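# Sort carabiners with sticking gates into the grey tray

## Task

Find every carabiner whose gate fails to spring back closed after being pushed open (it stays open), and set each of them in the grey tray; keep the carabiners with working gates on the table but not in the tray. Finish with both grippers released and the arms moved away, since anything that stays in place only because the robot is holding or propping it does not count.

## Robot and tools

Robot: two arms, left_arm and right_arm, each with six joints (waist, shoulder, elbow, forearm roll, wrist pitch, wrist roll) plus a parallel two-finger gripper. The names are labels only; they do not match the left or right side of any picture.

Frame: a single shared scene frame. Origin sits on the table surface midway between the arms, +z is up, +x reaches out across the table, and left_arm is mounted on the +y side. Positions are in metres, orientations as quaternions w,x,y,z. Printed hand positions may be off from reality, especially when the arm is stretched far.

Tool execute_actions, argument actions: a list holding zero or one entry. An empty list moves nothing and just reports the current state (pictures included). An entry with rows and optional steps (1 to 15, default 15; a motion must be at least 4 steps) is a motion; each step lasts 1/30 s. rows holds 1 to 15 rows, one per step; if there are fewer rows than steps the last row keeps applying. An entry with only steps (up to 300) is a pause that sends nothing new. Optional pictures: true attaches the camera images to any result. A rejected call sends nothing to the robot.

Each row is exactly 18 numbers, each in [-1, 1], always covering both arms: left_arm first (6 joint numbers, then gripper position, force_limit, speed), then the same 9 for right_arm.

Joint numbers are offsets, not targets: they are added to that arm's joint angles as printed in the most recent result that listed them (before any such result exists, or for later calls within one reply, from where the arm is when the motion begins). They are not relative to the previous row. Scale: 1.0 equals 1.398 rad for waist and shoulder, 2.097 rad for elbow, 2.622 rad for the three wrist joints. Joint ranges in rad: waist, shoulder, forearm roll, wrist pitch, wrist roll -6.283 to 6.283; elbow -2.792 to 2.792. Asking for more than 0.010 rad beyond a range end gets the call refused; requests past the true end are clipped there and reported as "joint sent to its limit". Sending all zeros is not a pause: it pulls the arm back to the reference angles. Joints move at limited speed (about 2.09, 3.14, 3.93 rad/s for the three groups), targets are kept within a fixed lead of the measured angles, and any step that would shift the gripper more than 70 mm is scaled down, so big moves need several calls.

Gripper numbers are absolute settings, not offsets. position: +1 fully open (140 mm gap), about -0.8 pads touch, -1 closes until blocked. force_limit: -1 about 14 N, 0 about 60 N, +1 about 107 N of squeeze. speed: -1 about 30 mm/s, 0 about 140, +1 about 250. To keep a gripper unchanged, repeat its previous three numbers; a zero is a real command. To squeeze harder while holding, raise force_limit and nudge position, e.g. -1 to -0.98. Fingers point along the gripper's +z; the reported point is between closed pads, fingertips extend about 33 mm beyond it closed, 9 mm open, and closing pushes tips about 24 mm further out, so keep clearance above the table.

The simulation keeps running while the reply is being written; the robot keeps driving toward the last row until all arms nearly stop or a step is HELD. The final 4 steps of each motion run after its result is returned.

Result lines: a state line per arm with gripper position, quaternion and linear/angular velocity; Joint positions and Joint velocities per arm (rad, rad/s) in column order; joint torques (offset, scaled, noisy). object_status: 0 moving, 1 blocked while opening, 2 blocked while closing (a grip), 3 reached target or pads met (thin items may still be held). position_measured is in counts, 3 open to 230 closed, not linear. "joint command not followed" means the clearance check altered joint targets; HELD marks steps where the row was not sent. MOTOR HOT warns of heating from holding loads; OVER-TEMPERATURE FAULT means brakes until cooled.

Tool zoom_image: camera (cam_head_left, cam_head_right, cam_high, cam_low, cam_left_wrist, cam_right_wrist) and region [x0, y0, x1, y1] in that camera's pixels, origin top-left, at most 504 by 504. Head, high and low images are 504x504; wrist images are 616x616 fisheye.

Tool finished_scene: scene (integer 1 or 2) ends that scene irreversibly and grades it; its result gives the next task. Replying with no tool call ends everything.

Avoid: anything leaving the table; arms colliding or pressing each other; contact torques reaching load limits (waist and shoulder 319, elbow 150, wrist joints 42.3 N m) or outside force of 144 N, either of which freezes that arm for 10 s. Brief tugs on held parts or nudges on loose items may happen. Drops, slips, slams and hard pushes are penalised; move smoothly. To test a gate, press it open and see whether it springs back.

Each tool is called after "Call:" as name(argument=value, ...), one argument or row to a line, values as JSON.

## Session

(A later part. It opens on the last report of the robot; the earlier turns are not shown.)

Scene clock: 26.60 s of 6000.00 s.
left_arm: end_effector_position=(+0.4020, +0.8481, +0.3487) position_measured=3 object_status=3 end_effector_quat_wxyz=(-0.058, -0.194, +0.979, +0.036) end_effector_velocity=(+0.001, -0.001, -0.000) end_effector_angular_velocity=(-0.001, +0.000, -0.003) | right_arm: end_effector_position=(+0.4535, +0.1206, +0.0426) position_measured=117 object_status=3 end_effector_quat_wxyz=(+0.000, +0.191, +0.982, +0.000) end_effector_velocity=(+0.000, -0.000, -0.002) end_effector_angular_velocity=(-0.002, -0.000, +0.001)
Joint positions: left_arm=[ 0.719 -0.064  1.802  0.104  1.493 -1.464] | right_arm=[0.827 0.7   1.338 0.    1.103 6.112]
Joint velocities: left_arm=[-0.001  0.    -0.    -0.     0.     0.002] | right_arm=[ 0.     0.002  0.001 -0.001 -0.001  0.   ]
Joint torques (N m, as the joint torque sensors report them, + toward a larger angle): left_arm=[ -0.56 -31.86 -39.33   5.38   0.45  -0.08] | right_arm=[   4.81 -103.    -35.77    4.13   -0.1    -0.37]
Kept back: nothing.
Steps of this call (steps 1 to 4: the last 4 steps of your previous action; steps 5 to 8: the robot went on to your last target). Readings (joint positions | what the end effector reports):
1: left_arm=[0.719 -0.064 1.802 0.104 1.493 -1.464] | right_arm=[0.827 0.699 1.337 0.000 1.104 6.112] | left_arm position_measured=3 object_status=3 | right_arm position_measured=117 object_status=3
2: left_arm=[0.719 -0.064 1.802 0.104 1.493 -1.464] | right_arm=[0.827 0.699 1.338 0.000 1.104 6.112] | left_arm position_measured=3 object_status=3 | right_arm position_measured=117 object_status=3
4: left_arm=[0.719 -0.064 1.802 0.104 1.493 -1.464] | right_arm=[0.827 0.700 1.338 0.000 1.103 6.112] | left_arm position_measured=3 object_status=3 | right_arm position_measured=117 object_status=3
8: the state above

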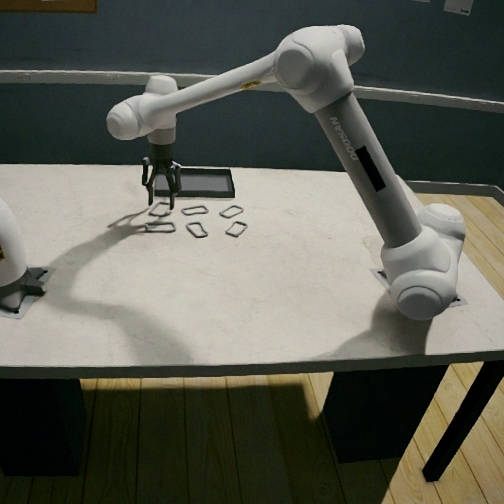

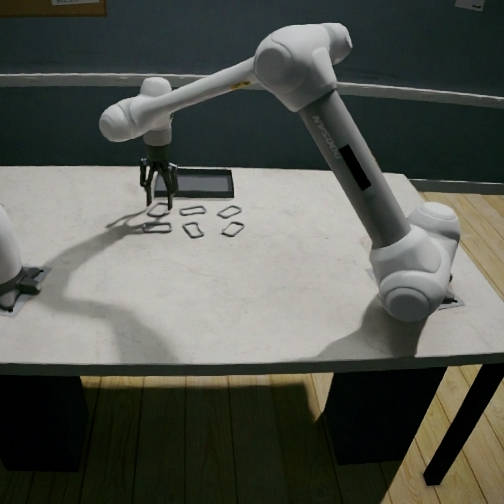

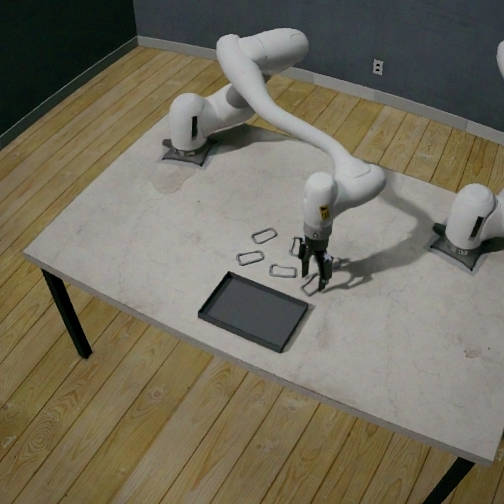

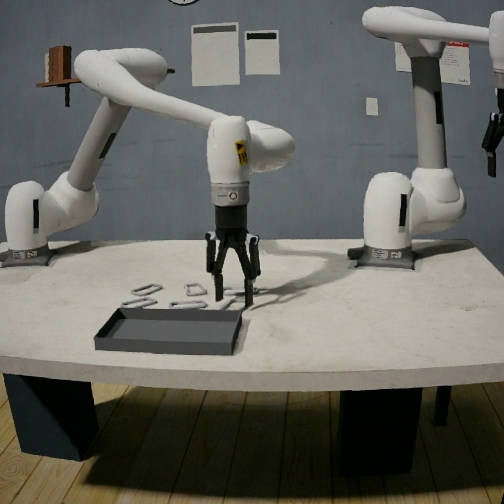

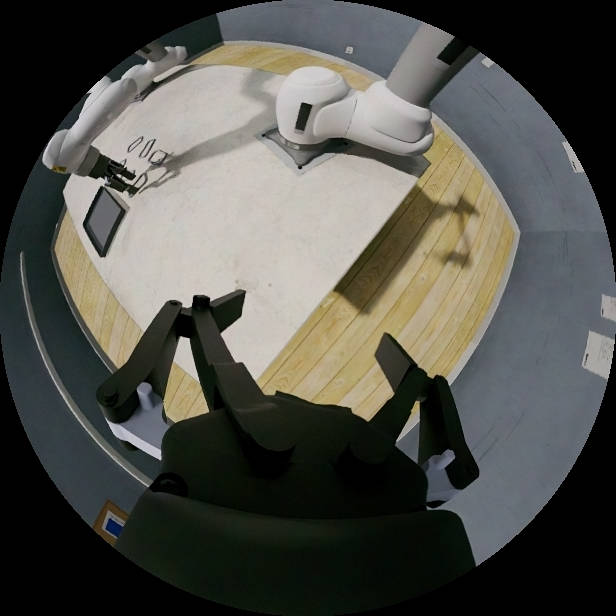

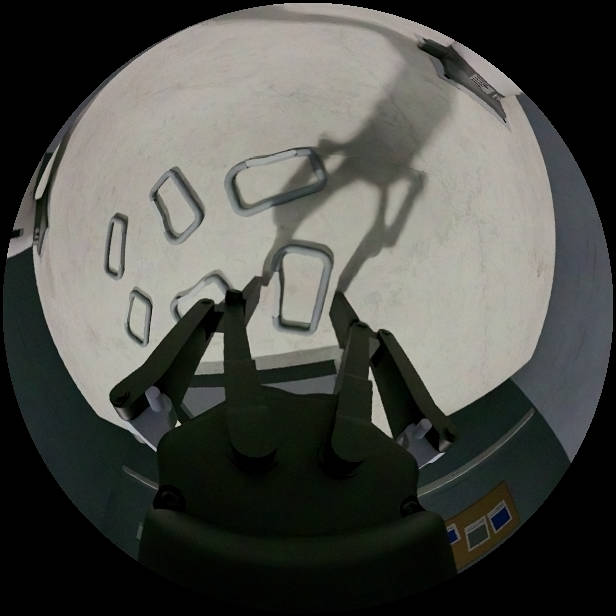

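Good. Lower 3 mm, test.

Call:
execute_actions(
  actions=[
    {"rows":[[0,0,0,0,0,0,1,0,0,0,0.0022,0.0008,0,-0.0019,0,0.1,-0.3,0],[0,0,0,0,0,0,1,0,0,0,0.0022,0.0008,0,-0.0019,0,-0.45,-0.3,0]],"steps":15},
  ],
)

Call:
execute_actions(
  actions=[
    {"steps":7},
  ],
  pictures=true,
)

Call:
zoom_image(
  camera="cam_right_wrist",
  region=[200,180,420,400],
)

Call:
execute_actions(
  actions=[
    {"rows":[[0,0,0,0,0,0,1,0,0,0,-0.0012,-0.0005,0,0.001,0,0.1,-0.3,0]],"steps":15},
  ],
)

Call:
execute_actions(
  actions=[
    {"steps":8},
  ],
  pictures=true,
)

Call:
zoom_image(
  camera="cam_right_wrist",
  region=[200,180,420,400],
)

Scene clock: 27.30 s of 6000.00 s.
left_arm: end_effector_position=(+0.4020, +0.8481, +0.3487) position_measured=3 object_status=3 end_effector_quat_wxyz=(-0.058, -0.194, +0.979, +0.036) end_effector_velocity=(-0.000, +0.000, +0.000) end_effector_angular_velocity=(-0.000, -0.000, +0.001) | right_arm: end_effector_position=(+0.4540, +0.1213, +0.0396) position_measured=179 object_status=0 end_effector_quat_wxyz=(+0.000, +0.191, +0.982, +0.001) end_effector_velocity=(+0.000, -0.000, -0.002) end_effector_angular_velocity=(-0.002, +0.001, -0.001)
Joint positions: left_arm=[ 0.719 -0.064  1.802  0.104  1.493 -1.464] | right_arm=[0.827 0.702 1.339 0.    1.097 6.112]
Joint velocities: left_arm=[ 0.001 -0.     0.    -0.    -0.     0.001] | right_arm=[-0.     0.002  0.    -0.    -0.     0.001]
Joint torques (N m, as the joint torque sensors report them, + toward a larger angle): left_arm=[ -0.72 -32.1  -39.1    5.38   0.29  -0.01] | right_arm=[  1.09 -36.18  11.1    2.64   6.53  -0.42]
Steps of this call (steps 1 to 10: the robot went on to your last target; steps 11 to 21: the first 11 steps of this action). Readings (joint positions | what the end effector reports):
11: left_arm=[0.719 -0.064 1.802 0.104 1.493 -1.464] | right_arm=[0.827 0.700 1.338 0.000 1.103 6.112] | left_arm position_measured=3 object_status=3 | right_arm position_measured=117 object_status=3
12: left_arm=[0.719 -0.064 1.802 0.104 1.493 -1.464] | right_arm=[0.827 0.700 1.339 0.000 1.101 6.112] | left_arm position_measured=3 object_status=3 | right_arm position_measured=117 object_status=0
14: left_arm=[0.719 -0.064 1.802 0.104 1.493 -1.464] | right_arm=[0.827 0.702 1.339 0.000 1.099 6.112] | left_arm position_measured=3 object_status=3 | right_arm position_measured=127 object_status=0
18: left_arm=[0.719 -0.064 1.802 0.104 1.493 -1.464] | right_arm=[0.827 0.702 1.340 0.000 1.098 6.112] | left_arm position_measured=3 object_status=3 | right_arm position_measured=157 object_status=0
21: the state above

Scene clock: 27.53 s of 6000.00 s.
left_arm: end_effector_position=(+0.4020, +0.8481, +0.3487) position_measured=3 object_status=3 end_effector_quat_wxyz=(-0.058, -0.194, +0.979, +0.036) end_effector_velocity=(-0.000, +0.000, -0.000) end_effector_angular_velocity=(-0.000, -0.000, +0.002) | right_arm: end_effector_position=(+0.4538, +0.1211, +0.0394) position_measured=179 object_status=2 end_effector_quat_wxyz=(+0.000, +0.191, +0.982, +0.001) end_effector_velocity=(-0.001, -0.001, -0.001) end_effector_angular_velocity=(-0.002, +0.001, +0.000)
Joint positions: left_arm=[ 0.719 -0.064  1.802  0.104  1.493 -1.464] | right_arm=[0.827 0.702 1.34  0.    1.097 6.112]
Joint velocities: left_arm=[ 0.001 -0.     0.    -0.001 -0.    -0.001] | right_arm=[ 0.     0.     0.002 -0.    -0.     0.   ]
Joint torques (N m, as the joint torque sensors report them, + toward a larger angle): left_arm=[  0.01 -32.42 -39.24   5.51   0.32   0.  ] | right_arm=[  0.76 -29.1   18.2    2.62   8.33  -0.3 ]
Kept back: nothing.
Steps of this call (steps 1 to 4: the last 4 steps of your previous action; steps 5 to 7: the robot went on to your last target). Readings (joint positions | what the end effector reports):
1: left_arm=[0.719 -0.064 1.802 0.104 1.493 -1.464] | right_arm=[0.827 0.702 1.339 0.000 1.097 6.112] | left_arm position_measured=3 object_status=3 | right_arm position_measured=179 object_status=0
2: left_arm=[0.719 -0.064 1.802 0.104 1.493 -1.464] | right_arm=[0.827 0.702 1.339 0.000 1.097 6.112] | left_arm position_measured=3 object_status=3 | right_arm position_measured=179 object_status=0
4: left_arm=[0.719 -0.064 1.802 0.104 1.493 -1.464] | right_arm=[0.827 0.702 1.340 0.000 1.097 6.112] | left_arm position_measured=3 object_status=3 | right_arm position_measured=179 object_status=0
7: the state above

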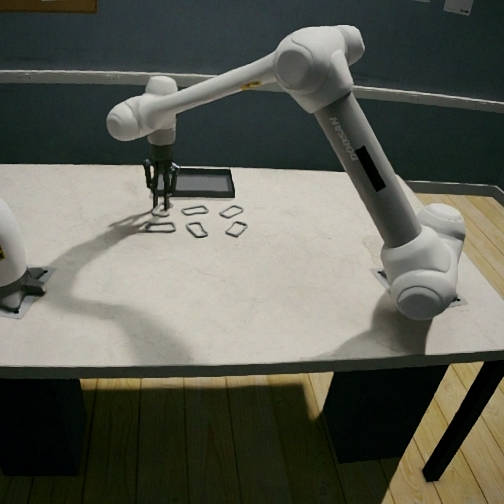

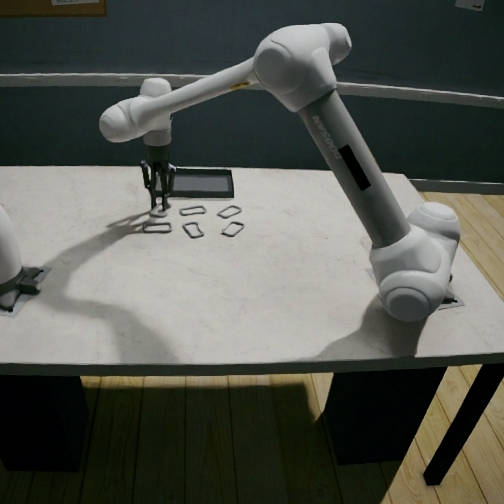

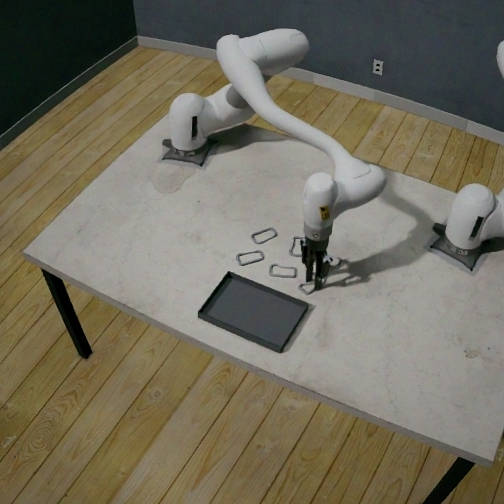

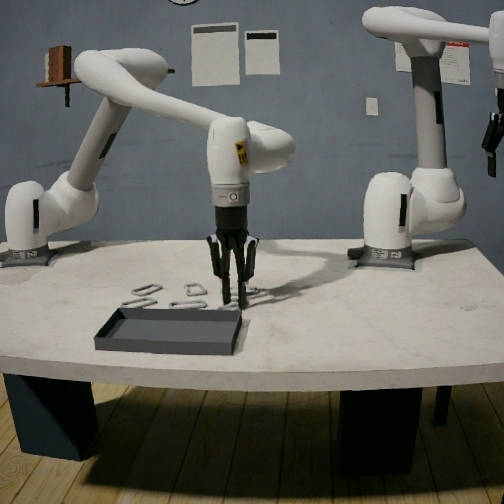

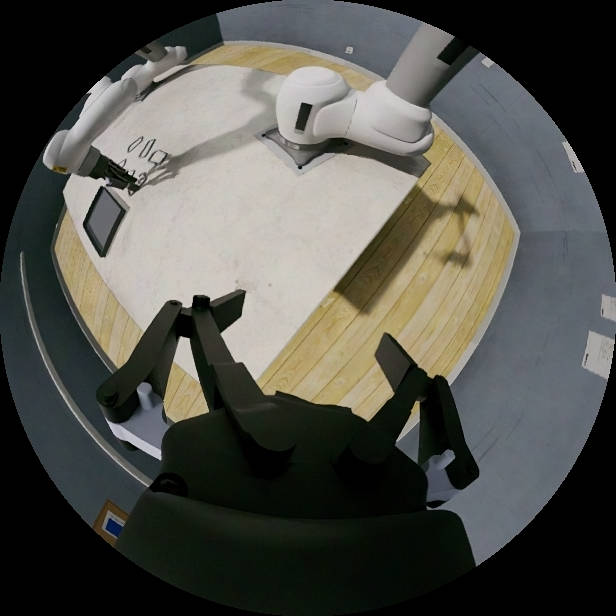

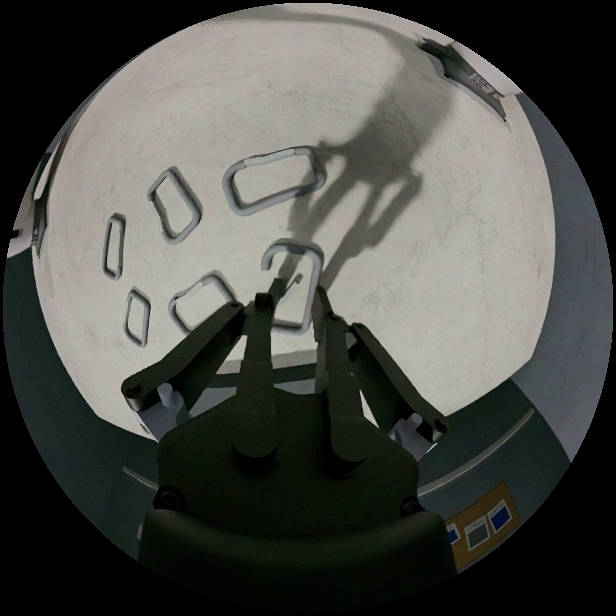

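Region (200, 180, 420, 400) of cam_right_wrist's 616x616 image, scaled by 2.291, with more detail than that image has.

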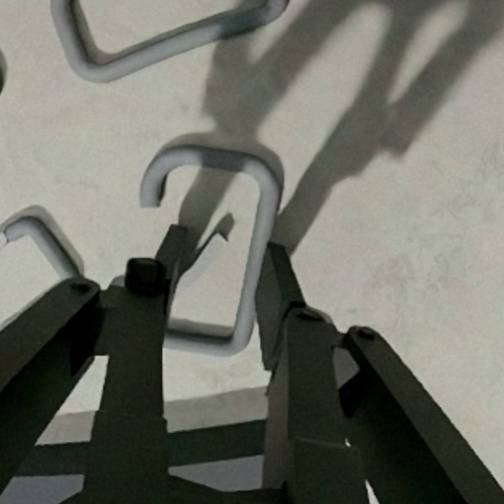

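Scene clock: 27.90 s of 6000.00 s.
left_arm: end_effector_position=(+0.4020, +0.8481, +0.3487) position_measured=3 object_status=3 end_effector_quat_wxyz=(-0.058, -0.194, +0.979, +0.036) end_effector_velocity=(+0.000, -0.000, +0.000) end_effector_angular_velocity=(+0.001, -0.000, -0.001) | right_arm: end_effector_position=(+0.4538, +0.1209, +0.0410) position_measured=117 object_status=0 end_effector_quat_wxyz=(+0.000, +0.191, +0.982, +0.001) end_effector_velocity=(+0.001, +0.001, +0.003) end_effector_angular_velocity=(+0.004, -0.002, +0.000)
Joint positions: left_arm=[ 0.719 -0.064  1.802  0.104  1.493 -1.464] | right_arm=[0.827 0.701 1.339 0.    1.1   6.112]
Joint velocities: left_arm=[-0.    -0.001 -0.     0.001 -0.     0.   ] | right_arm=[ 0.    -0.003 -0.002  0.     0.001 -0.   ]
Joint torques (N m, as the joint torque sensors report them, + toward a larger angle): left_arm=[ -0.57 -32.18 -39.33   5.46   0.39   0.09] | right_arm=[   2.76 -104.29  -35.39    3.87   -0.2    -0.11]
Steps of this call (steps 1 to 11: the first 11 steps of this action). Readings (joint positions | what the end effector reports):
1: left_arm=[0.719 -0.064 1.802 0.104 1.493 -1.464] | right_arm=[0.827 0.702 1.340 0.000 1.097 6.112] | left_arm position_measured=3 object_status=3 | right_arm position_measured=179 object_status=0
2: left_arm=[0.719 -0.064 1.802 0.104 1.493 -1.464] | right_arm=[0.827 0.702 1.340 0.000 1.099 6.112] | left_arm position_measured=3 object_status=3 | right_arm position_measured=179 object_status=0
4: left_arm=[0.719 -0.064 1.802 0.104 1.493 -1.464] | right_arm=[0.827 0.702 1.340 0.000 1.100 6.112] | left_arm position_measured=3 object_status=3 | right_arm position_measured=162 object_status=0
8: left_arm=[0.719 -0.064 1.802 0.104 1.493 -1.464] | right_arm=[0.827 0.701 1.339 0.000 1.100 6.112] | left_arm position_measured=3 object_status=3 | right_arm position_measured=131 object_status=0
11: the state above

Scene clock: 28.17 s of 6000.00 s.
left_arm: end_effector_position=(+0.4020, +0.8481, +0.3487) position_measured=3 object_status=3 end_effector_quat_wxyz=(-0.058, -0.194, +0.979, +0.036) end_effector_velocity=(+0.000, +0.000, -0.000) end_effector_angular_velocity=(-0.001, +0.001, -0.000) | right_arm: end_effector_position=(+0.4538, +0.1210, +0.0414) position_measured=117 object_status=3 end_effector_quat_wxyz=(+0.000, +0.191, +0.982, +0.001) end_effector_velocity=(-0.000, +0.000, -0.000) end_effector_angular_velocity=(-0.000, +0.000, -0.000)
Joint positions: left_arm=[ 0.719 -0.064  1.802  0.104  1.493 -1.464] | right_arm=[0.827 0.701 1.339 0.    1.1   6.112]
Joint velocities: left_arm=[ 0.     0.001 -0.    -0.    -0.     0.001] | right_arm=[ 0.     0.001 -0.     0.     0.     0.   ]
Joint torques (N m, as the joint torque sensors report them, + toward a larger angle): left_arm=[ -0.08 -32.06 -38.89   5.41   0.26  -0.06] | right_arm=[   3.11 -105.94  -35.36    4.24   -0.03   -0.28]
Kept back: nothing.
Steps of this call (steps 1 to 4: the last 4 steps of your previous action; steps 5 to 8: the robot went on to your last target). Readings (joint positions | what the end effector reports):
1: left_arm=[0.719 -0.064 1.802 0.104 1.493 -1.464] | right_arm=[0.827 0.701 1.339 0.000 1.100 6.112] | left_arm position_measured=3 object_status=3 | right_arm position_measured=117 object_status=0
2: left_arm=[0.719 -0.064 1.802 0.104 1.493 -1.464] | right_arm=[0.827 0.701 1.339 0.000 1.100 6.112] | left_arm position_measured=3 object_status=3 | right_arm position_measured=117 object_status=0
4: left_arm=[0.719 -0.064 1.802 0.104 1.493 -1.464] | right_arm=[0.827 0.701 1.339 0.000 1.100 6.112] | left_arm position_measured=3 object_status=3 | right_arm position_measured=117 object_status=0
8: the state above

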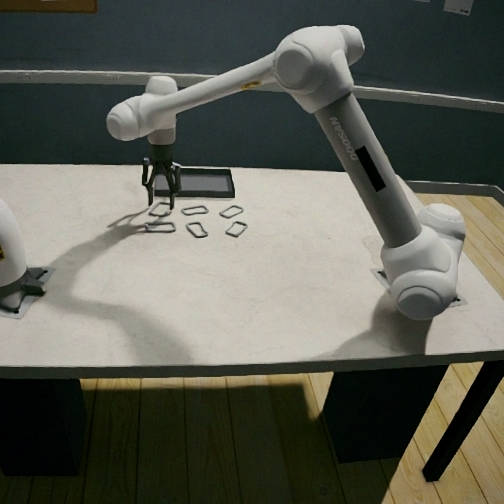

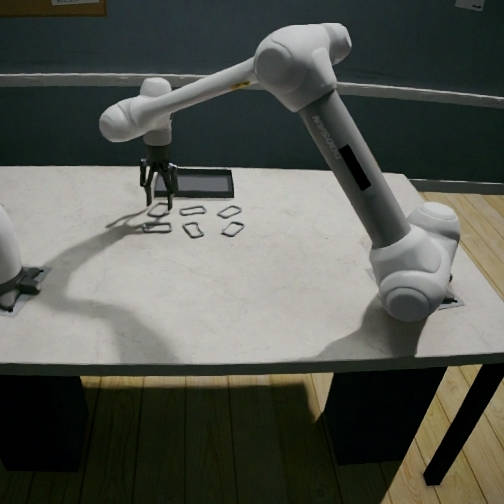

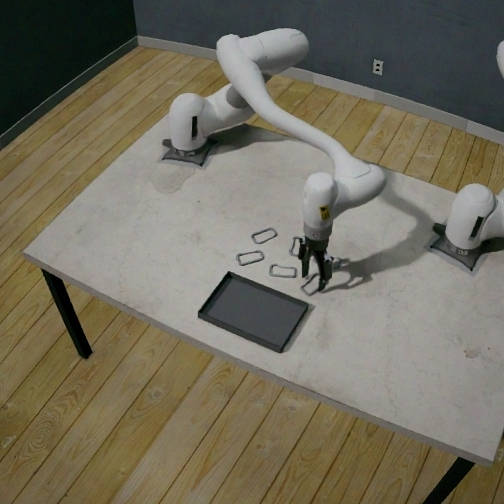

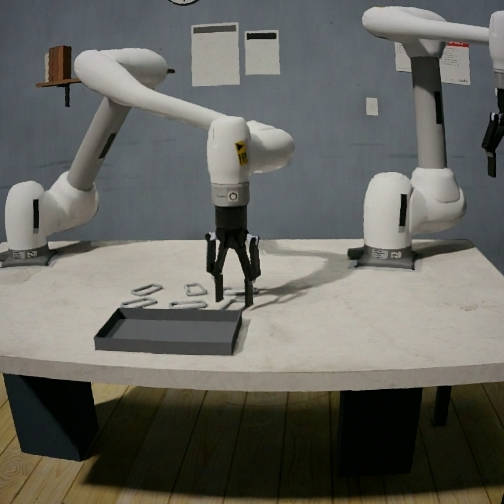

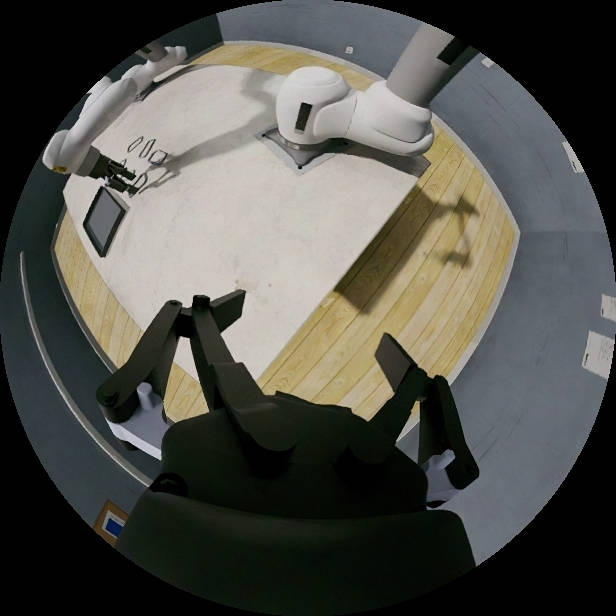

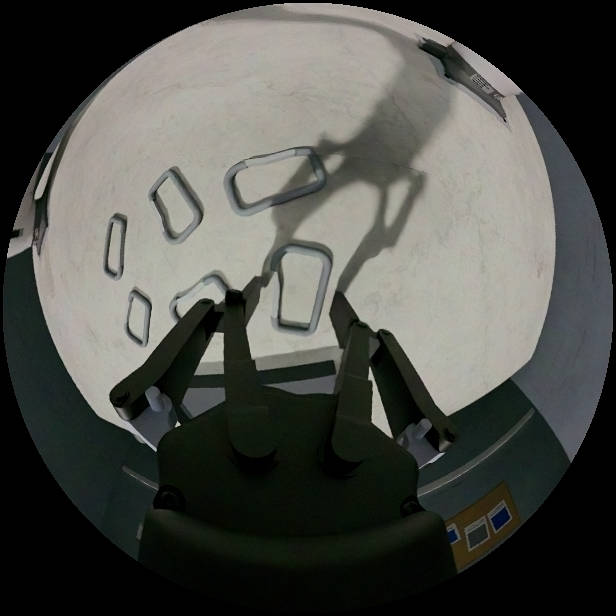

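Region (200, 180, 420, 400) of cam_right_wrist's 616x616 image, scaled by 2.291, with more detail than that image has.

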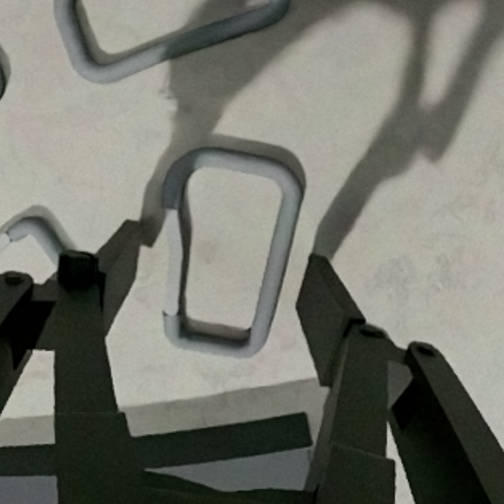

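Call:
execute_actions(
  actions=[
    {"rows":[[0,0,0,0,0,0,1,0,0,0,-0.0265,-0.019,0,0.029,0,0.1,-0.3,0],[0,0,0,0,0,0,1,0,0,0,-0.0265,-0.019,0,0.029,0,0.1,-0.3,0],[0,0,0,0,0,0,1,0,0,0,-0.0265,-0.019,0,0.029,0,0.1,-0.3,0],[0,0,0,0,0,0,1,0,0,0,-0.0265,-0.019,0,0.029,0,0.1,-0.3,0],[0,0,0,0,0,0,1,0,0,-0.0458,-0.1352,0.1068,0,-0.0133,-0.9165,0.1,-0.3,0]],"steps":15},
  ],
)

Call:
execute_actions(
  actions=[
    {"steps":28},
  ],
  pictures=true,
)

Call:
zoom_image(
  camera="cam_right_wrist",
  region=[200,180,420,400],
)

Scene clock: 29.20 s of 6000.00 s.
left_arm: end_effector_position=(+0.4020, +0.8481, +0.3487) position_measured=3 object_status=3 end_effector_quat_wxyz=(-0.058, -0.194, +0.979, +0.036) end_effector_velocity=(-0.001, +0.001, +0.000) end_effector_angular_velocity=(-0.000, -0.000, +0.001) | right_arm: end_effector_position=(+0.4545, +0.0916, +0.1041) position_measured=117 object_status=3 end_effector_quat_wxyz=(+0.006, +0.073, +0.997, +0.011) end_effector_velocity=(-0.026, -0.330, -0.067) end_effector_angular_velocity=(-0.120, +0.006, +2.335)
Joint positions: left_arm=[ 0.719 -0.064  1.802  0.104  1.493 -1.464] | right_arm=[0.809 0.608 1.376 0.    1.133 5.856]
Joint velocities: left_arm=[ 0.002 -0.    -0.    -0.     0.     0.001] | right_arm=[-0.18  -0.353  0.725 -0.    -0.269 -2.516]
Joint torques (N m, as the joint torque sensors report them, + toward a larger angle): left_arm=[ -0.04 -31.93 -38.99   5.4    0.37   0.02] | right_arm=[ -2.66 -77.52 -24.07   2.76   0.15  -0.28]
Steps of this call (steps 1 to 15: the robot went on to your last target; steps 16 to 20: nothing new was sent; steps 21 to 31: the first 11 steps of this action). Readings (joint positions | what the end effector reports):
21: left_arm=[0.719 -0.064 1.802 0.104 1.493 -1.464] | right_arm=[0.827 0.701 1.339 0.000 1.100 6.112] | left_arm position_measured=3 object_status=3 | right_arm position_measured=117 object_status=3
22: left_arm=[0.719 -0.064 1.802 0.104 1.493 -1.464] | right_arm=[0.827 0.698 1.335 -0.000 1.107 6.112] | left_arm position_measured=3 object_status=3 | right_arm position_measured=117 object_status=3
24: left_arm=[0.719 -0.064 1.802 0.104 1.493 -1.464] | right_arm=[0.827 0.679 1.315 -0.000 1.145 6.112] | left_arm position_measured=3 object_status=3 | right_arm position_measured=117 object_status=3
28: left_arm=[0.719 -0.064 1.802 0.104 1.493 -1.464] | right_arm=[0.823 0.647 1.321 0.000 1.157 6.048] | left_arm position_measured=3 object_status=3 | right_arm position_measured=117 object_status=3
31: the state above

Scene clock: 30.13 s of 6000.00 s.
left_arm: end_effector_position=(+0.4020, +0.8481, +0.3487) position_measured=3 object_status=3 end_effector_quat_wxyz=(-0.058, -0.194, +0.979, +0.036) end_effector_velocity=(-0.000, +0.000, -0.000) end_effector_angular_velocity=(-0.000, -0.000, +0.002) | right_arm: end_effector_position=(+0.4418, +0.0052, +0.0908) position_measured=117 object_status=3 end_effector_quat_wxyz=(-0.001, +0.829, -0.559, +0.000) end_effector_velocity=(-0.000, +0.000, +0.002) end_effector_angular_velocity=(+0.002, -0.002, +0.007)
Joint positions: left_arm=[ 0.719 -0.064  1.802  0.104  1.493 -1.464] | right_arm=[0.763 0.512 1.563 0.    1.065 3.71 ]
Joint velocities: left_arm=[ 0.001  0.     0.    -0.001 -0.    -0.001] | right_arm=[ 0.    -0.003  0.    -0.    -0.    -0.007]
Joint torques (N m, as the joint torque sensors report them, + toward a larger angle): left_arm=[  0.12 -32.09 -39.25   5.44   0.37   0.04] | right_arm=[  2.94 -88.17 -34.58   4.03   0.04  -0.32]
Kept back: nothing.
Steps of this call (steps 1 to 4: the last 4 steps of your previous action; steps 5 to 28: the robot went on to your last target). Readings (joint positions | what the end effector reports):
1: left_arm=[0.719 -0.064 1.802 0.104 1.493 -1.464] | right_arm=[0.803 0.597 1.401 0.000 1.124 5.766] | left_arm position_measured=3 object_status=3 | right_arm position_measured=117 object_status=3
2: left_arm=[0.719 -0.064 1.802 0.104 1.493 -1.464] | right_arm=[0.797 0.586 1.424 0.000 1.116 5.674] | left_arm position_measured=3 object_status=3 | right_arm position_measured=117 object_status=3
4: left_arm=[0.719 -0.064 1.802 0.104 1.493 -1.464] | right_arm=[0.787 0.565 1.463 0.000 1.102 5.477] | left_arm position_measured=3 object_status=3 | right_arm position_measured=117 object_status=3
8: left_arm=[0.719 -0.064 1.802 0.104 1.493 -1.464] | right_arm=[0.773 0.534 1.521 0.000 1.080 5.041] | left_arm position_measured=3 object_status=3 | right_arm position_measured=117 object_status=3
28: the state above

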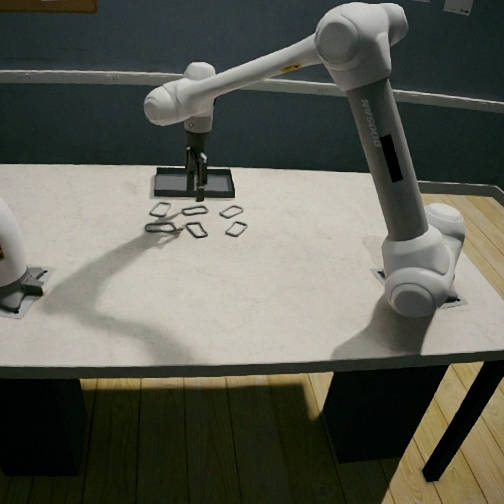

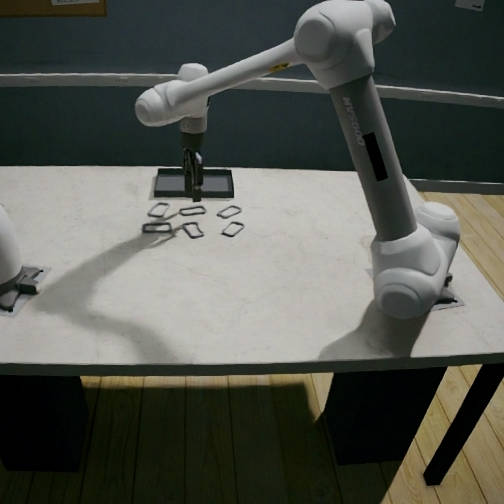

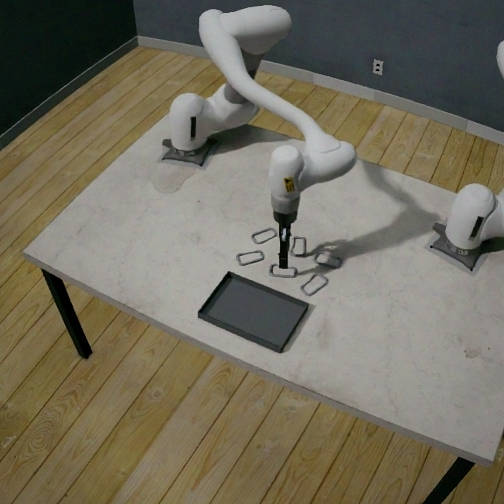

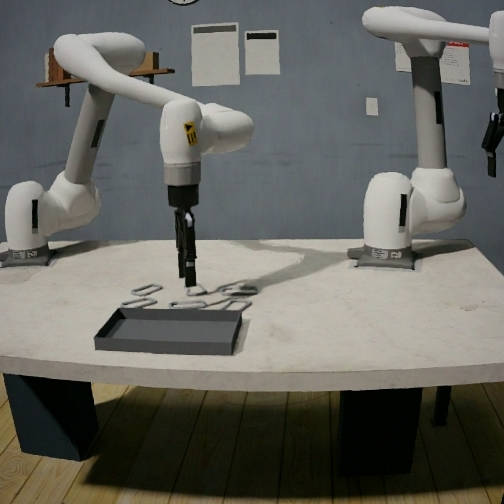

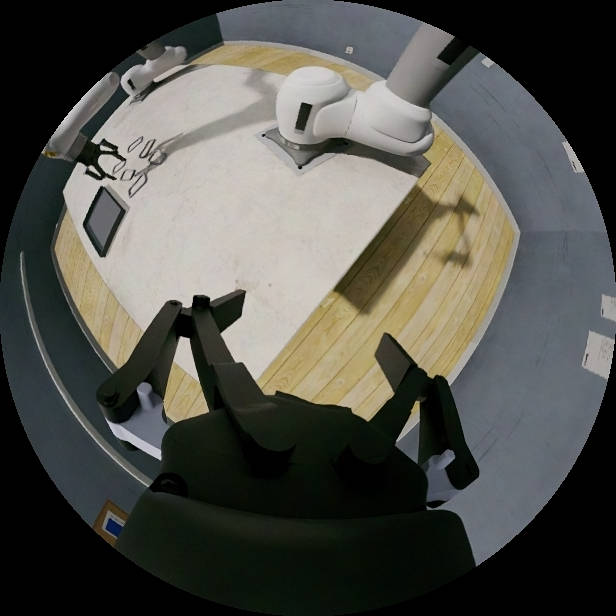

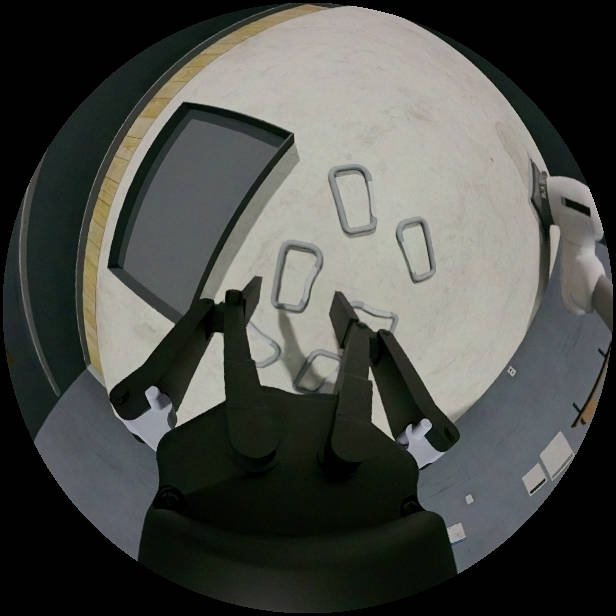

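Region (200, 180, 420, 400) of cam_right_wrist's 616x616 image, scaled by 2.291, with more detail than that image has.

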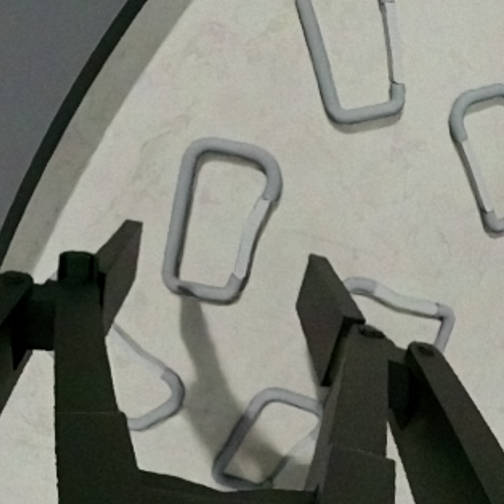

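Call:
execute_actions(
  actions=[
    {"rows":[[0,0,0,0,0,0,1,0,0,0,0.0272,0.0186,0,-0.0294,0,0.1,-0.3,0]],"steps":15},
  ],
)

Call:
execute_actions(
  actions=[
    {"rows":[[0,0,0,0,0,0,1,0,0,0,0.0015,0.0005,0,-0.0013,0,0.1,-0.3,0],[0,0,0,0,0,0,1,0,0,0,0.0015,0.0005,0,-0.0013,0,-0.7,-0.3,0]],"steps":15},
  ],
)

Call:
execute_actions(
  actions=[
    {"steps":20},
  ],
  pictures=true,
)

Call:
zoom_image(
  camera="cam_right_wrist",
  region=[200,180,420,400],
)

Scene clock: 30.80 s of 6000.00 s.
left_arm: end_effector_position=(+0.4020, +0.8481, +0.3487) position_measured=3 object_status=3 end_effector_quat_wxyz=(-0.058, -0.194, +0.979, +0.036) end_effector_velocity=(-0.001, +0.001, +0.001) end_effector_angular_velocity=(+0.001, -0.001, +0.003) | right_arm: end_effector_position=(+0.4409, +0.0037, +0.0427) position_measured=117 object_status=3 end_effector_quat_wxyz=(-0.001, +0.829, -0.559, +0.000) end_effector_velocity=(-0.001, -0.001, -0.009) end_effector_angular_velocity=(-0.000, +0.002, -0.002)
Joint positions: left_arm=[ 0.719 -0.064  1.802  0.104  1.493 -1.464] | right_arm=[ 0.763  0.549  1.601 -0.     0.989  3.709]
Joint velocities: left_arm=[ 0.001 -0.001  0.     0.    -0.    -0.001] | right_arm=[-0.     0.007  0.007  0.002 -0.013  0.001]
Joint torques (N m, as the joint torque sensors report them, + toward a larger angle): left_arm=[ -0.07 -32.03 -39.17   5.47   0.34   0.08] | right_arm=[  4.44 -92.76 -33.42   4.02  -0.14  -0.13]
Steps of this call (steps 1 to 9: the robot went on to your last target; steps 10 to 20: the first 11 steps of this action). Readings (joint positions | what the end effector reports):
10: left_arm=[0.719 -0.064 1.802 0.104 1.493 -1.464] | right_arm=[0.763 0.512 1.563 0.000 1.065 3.709] | left_arm position_measured=3 object_status=3 | right_arm position_measured=117 object_status=3
11: left_arm=[0.719 -0.064 1.802 0.104 1.493 -1.464] | right_arm=[0.763 0.514 1.566 0.000 1.058 3.709] | left_arm position_measured=3 object_status=3 | right_arm position_measured=117 object_status=3
13: left_arm=[0.719 -0.064 1.802 0.104 1.493 -1.464] | right_arm=[0.763 0.533 1.586 -0.000 1.020 3.709] | left_arm position_measured=3 object_status=3 | right_arm position_measured=117 object_status=3
17: left_arm=[0.719 -0.064 1.802 0.104 1.493 -1.464] | right_arm=[0.763 0.548 1.600 -0.000 0.992 3.709] | left_arm position_measured=3 object_status=3 | right_arm position_measured=117 object_status=3
20: the state above

Scene clock: 31.30 s of 6000.00 s.
left_arm: end_effector_position=(+0.4020, +0.8481, +0.3487) position_measured=3 object_status=3 end_effector_quat_wxyz=(-0.058, -0.194, +0.979, +0.036) end_effector_velocity=(+0.000, +0.000, -0.001) end_effector_angular_velocity=(-0.001, +0.002, -0.000) | right_arm: end_effector_position=(+0.4410, +0.0041, +0.0404) position_measured=180 object_status=0 end_effector_quat_wxyz=(-0.001, +0.829, -0.559, -0.000) end_effector_velocity=(-0.005, +0.001, +0.002) end_effector_angular_velocity=(+0.004, +0.013, -0.009)
Joint positions: left_arm=[ 0.719 -0.064  1.802  0.104  1.493 -1.464] | right_arm=[0.763 0.551 1.602 0.    0.985 3.71 ]
Joint velocities: left_arm=[-0.001  0.002 -0.     0.     0.    -0.   ] | right_arm=[-0.    -0.002 -0.     0.015  0.007  0.   ]
Joint torques (N m, as the joint torque sensors report them, + toward a larger angle): left_arm=[ -0.55 -32.31 -39.05   5.41   0.26  -0.01] | right_arm=[ -3.88 -16.71   1.27   0.48  -5.39  -0.33]
Steps of this call (steps 1 to 4: the last 4 steps of your previous action; steps 5 to 15: the first 11 steps of this action, its rows measured from where the robot was after step 4). Readings (joint positions | what the end effector reports):
4: left_arm=[0.719 -0.064 1.802 0.104 1.493 -1.464] | right_arm=[0.763 0.550 1.602 0.000 0.988 3.710] | left_arm position_measured=3 object_status=3 | right_arm position_measured=117 object_status=3
5: left_arm=[0.719 -0.064 1.802 0.104 1.493 -1.464] | right_arm=[0.763 0.550 1.602 0.000 0.988 3.710] | left_arm position_measured=3 object_status=3 | right_arm position_measured=117 object_status=3
6: left_arm=[0.719 -0.064 1.802 0.104 1.493 -1.464] | right_arm=[0.763 0.550 1.602 0.000 0.987 3.710] | left_arm position_measured=3 object_status=3 | right_arm position_measured=117 object_status=0
8: left_arm=[0.719 -0.064 1.802 0.104 1.493 -1.464] | right_arm=[0.763 0.551 1.602 0.000 0.986 3.710] | left_arm position_measured=3 object_status=3 | right_arm position_measured=127 object_status=0
12: left_arm=[0.719 -0.064 1.802 0.104 1.493 -1.464] | right_arm=[0.763 0.552 1.603 0.000 0.985 3.710] | left_arm position_measured=3 object_status=3 | right_arm position_measured=157 object_status=0
15: the state above

Scene clock: 41.97 s of 6000.00 s.
left_arm: end_effector_position=(+0.4020, +0.8481, +0.3487) position_measured=3 object_status=3 end_effector_quat_wxyz=(-0.058, -0.194, +0.979, +0.036) end_effector_velocity=(-0.000, +0.000, -0.000) end_effector_angular_velocity=(-0.000, +0.000, -0.001) | right_arm: end_effector_position=(+0.4414, +0.0047, +0.0416) position_measured=217 object_status=3 end_effector_quat_wxyz=(-0.002, +0.829, -0.559, -0.000) end_effector_velocity=(+0.000, -0.000, +0.001) end_effector_angular_velocity=(+0.000, -0.001, +0.001)
Joint positions: left_arm=[ 0.719 -0.064  1.802  0.104  1.493 -1.464] | right_arm=[0.763 0.551 1.601 0.    0.986 3.71 ]
Joint velocities: left_arm=[ 0.     0.     0.    -0.     0.     0.001] | right_arm=[-0.    -0.001  0.    -0.001  0.    -0.001]
Joint torques (N m, as the joint torque sensors report them, + toward a larger angle): left_arm=[ -0.57 -32.39 -39.07   5.47   0.38   0.03] | right_arm=[  0.38 -68.37 -24.11   2.8   -2.43  -0.41]
FORCE FAULT: contact force on the right arm reached its limit, and that arm stopped for 10 seconds. The contact can be on any part of that arm, not only on its tool. That arm's remaining commands of this call were not run. That arm holds still and accepts commands again. Move the arm away from the contact; if what it grips holds it there, let go first. Pushing or pulling that hard again can fault the arm again.
Kept back: nothing.
The stop of the right arm began at step 20 of this call (marked STOPPED below). From that step on that arm followed nothing that you had sent. Nothing is kept back now, and the robot has no last target.
Steps of this call (steps 1 to 4: the last 4 steps of your previous action; steps 5 to 15: the robot went on to your last target; steps 16 to 20: nothing new was sent; steps 21 to 320: the stop continued). Readings (joint positions | what the end effector reports):
1: left_arm=[0.719 -0.064 1.802 0.104 1.493 -1.464] | right_arm=[0.763 0.551 1.602 0.001 0.985 3.710] | left_arm position_measured=3 object_status=3 | right_arm position_measured=188 object_status=0
2: left_arm=[0.719 -0.064 1.802 0.104 1.493 -1.464] | right_arm=[0.763 0.551 1.602 0.001 0.985 3.710] | left_arm position_measured=3 object_status=3 | right_arm position_measured=195 object_status=0
4: left_arm=[0.719 -0.064 1.802 0.104 1.493 -1.464] | right_arm=[0.763 0.551 1.602 0.000 0.985 3.710] | left_arm position_measured=3 object_status=3 | right_arm position_measured=210 object_status=0
8: left_arm=[0.719 -0.064 1.802 0.104 1.493 -1.464] | right_arm=[0.763 0.551 1.602 0.000 0.985 3.710] | left_arm position_measured=3 object_status=3 | right_arm position_measured=217 object_status=0
20: left_arm=[0.719 -0.064 1.802 0.104 1.493 -1.464] | right_arm=[0.763 0.551 1.602 0.000 0.986 3.710] | left_arm position_measured=3 object_status=3 | right_arm position_measured=217 object_status=3 STOPPED (the right arm)
320: the state above

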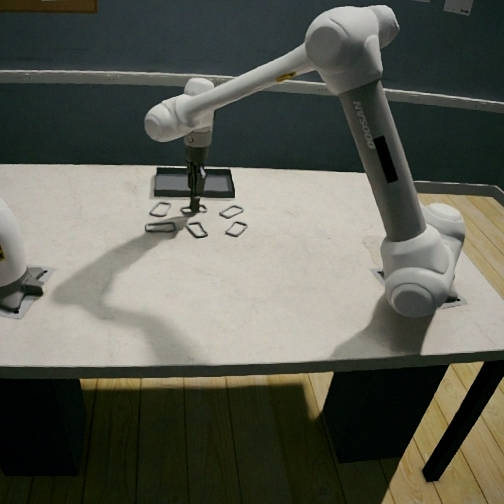

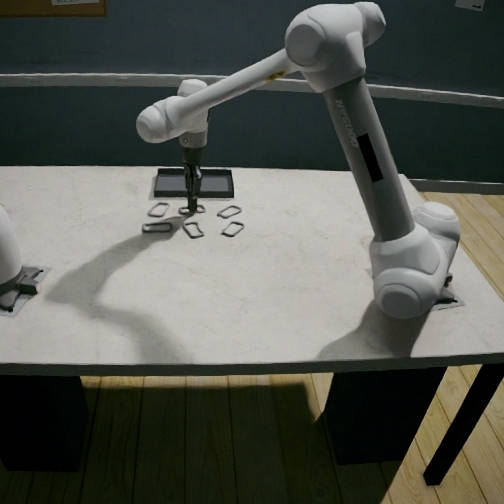

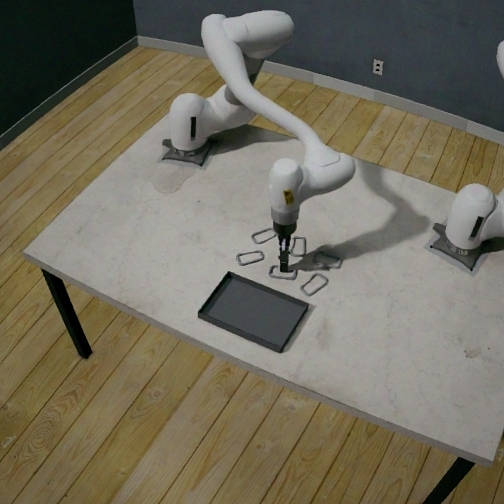

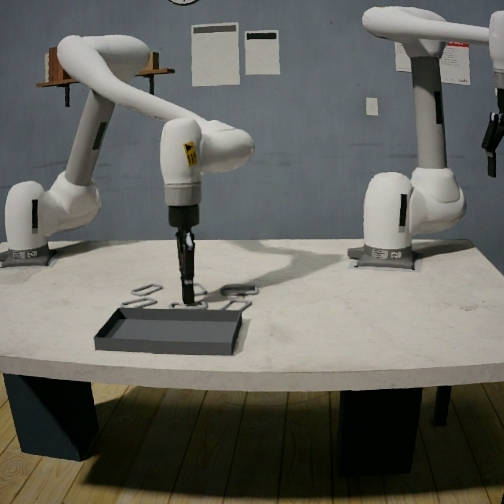

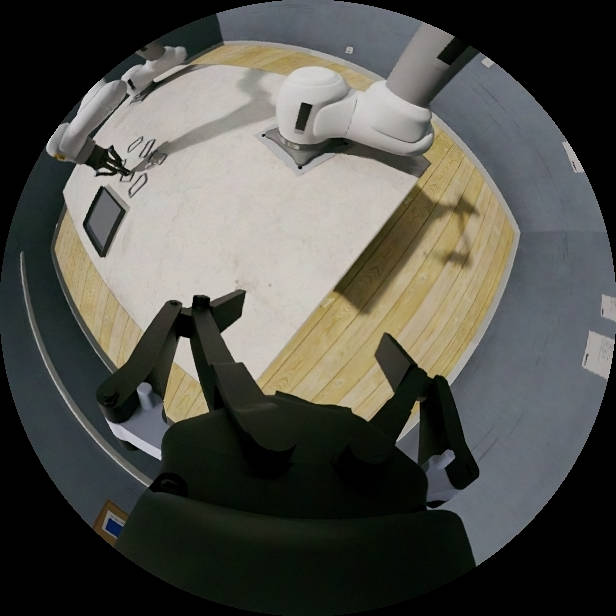

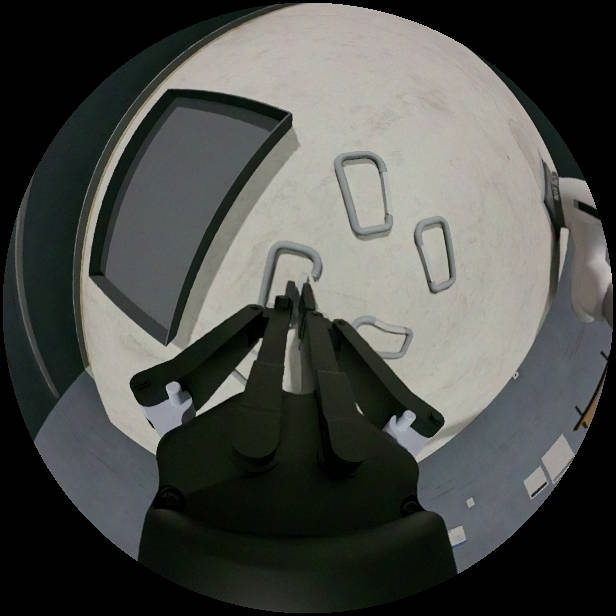

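Region (200, 180, 420, 400) of cam_right_wrist's 616x616 image, scaled by 2.291, with more detail than that image has.

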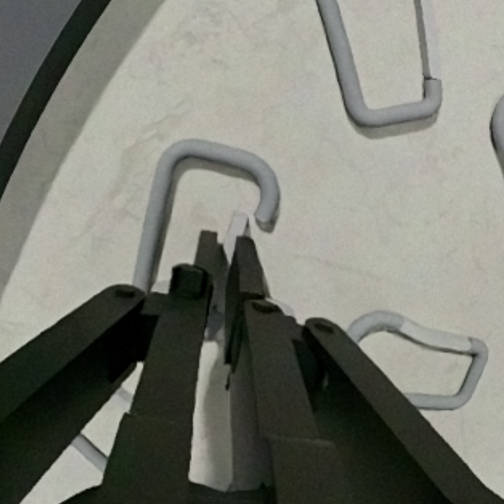

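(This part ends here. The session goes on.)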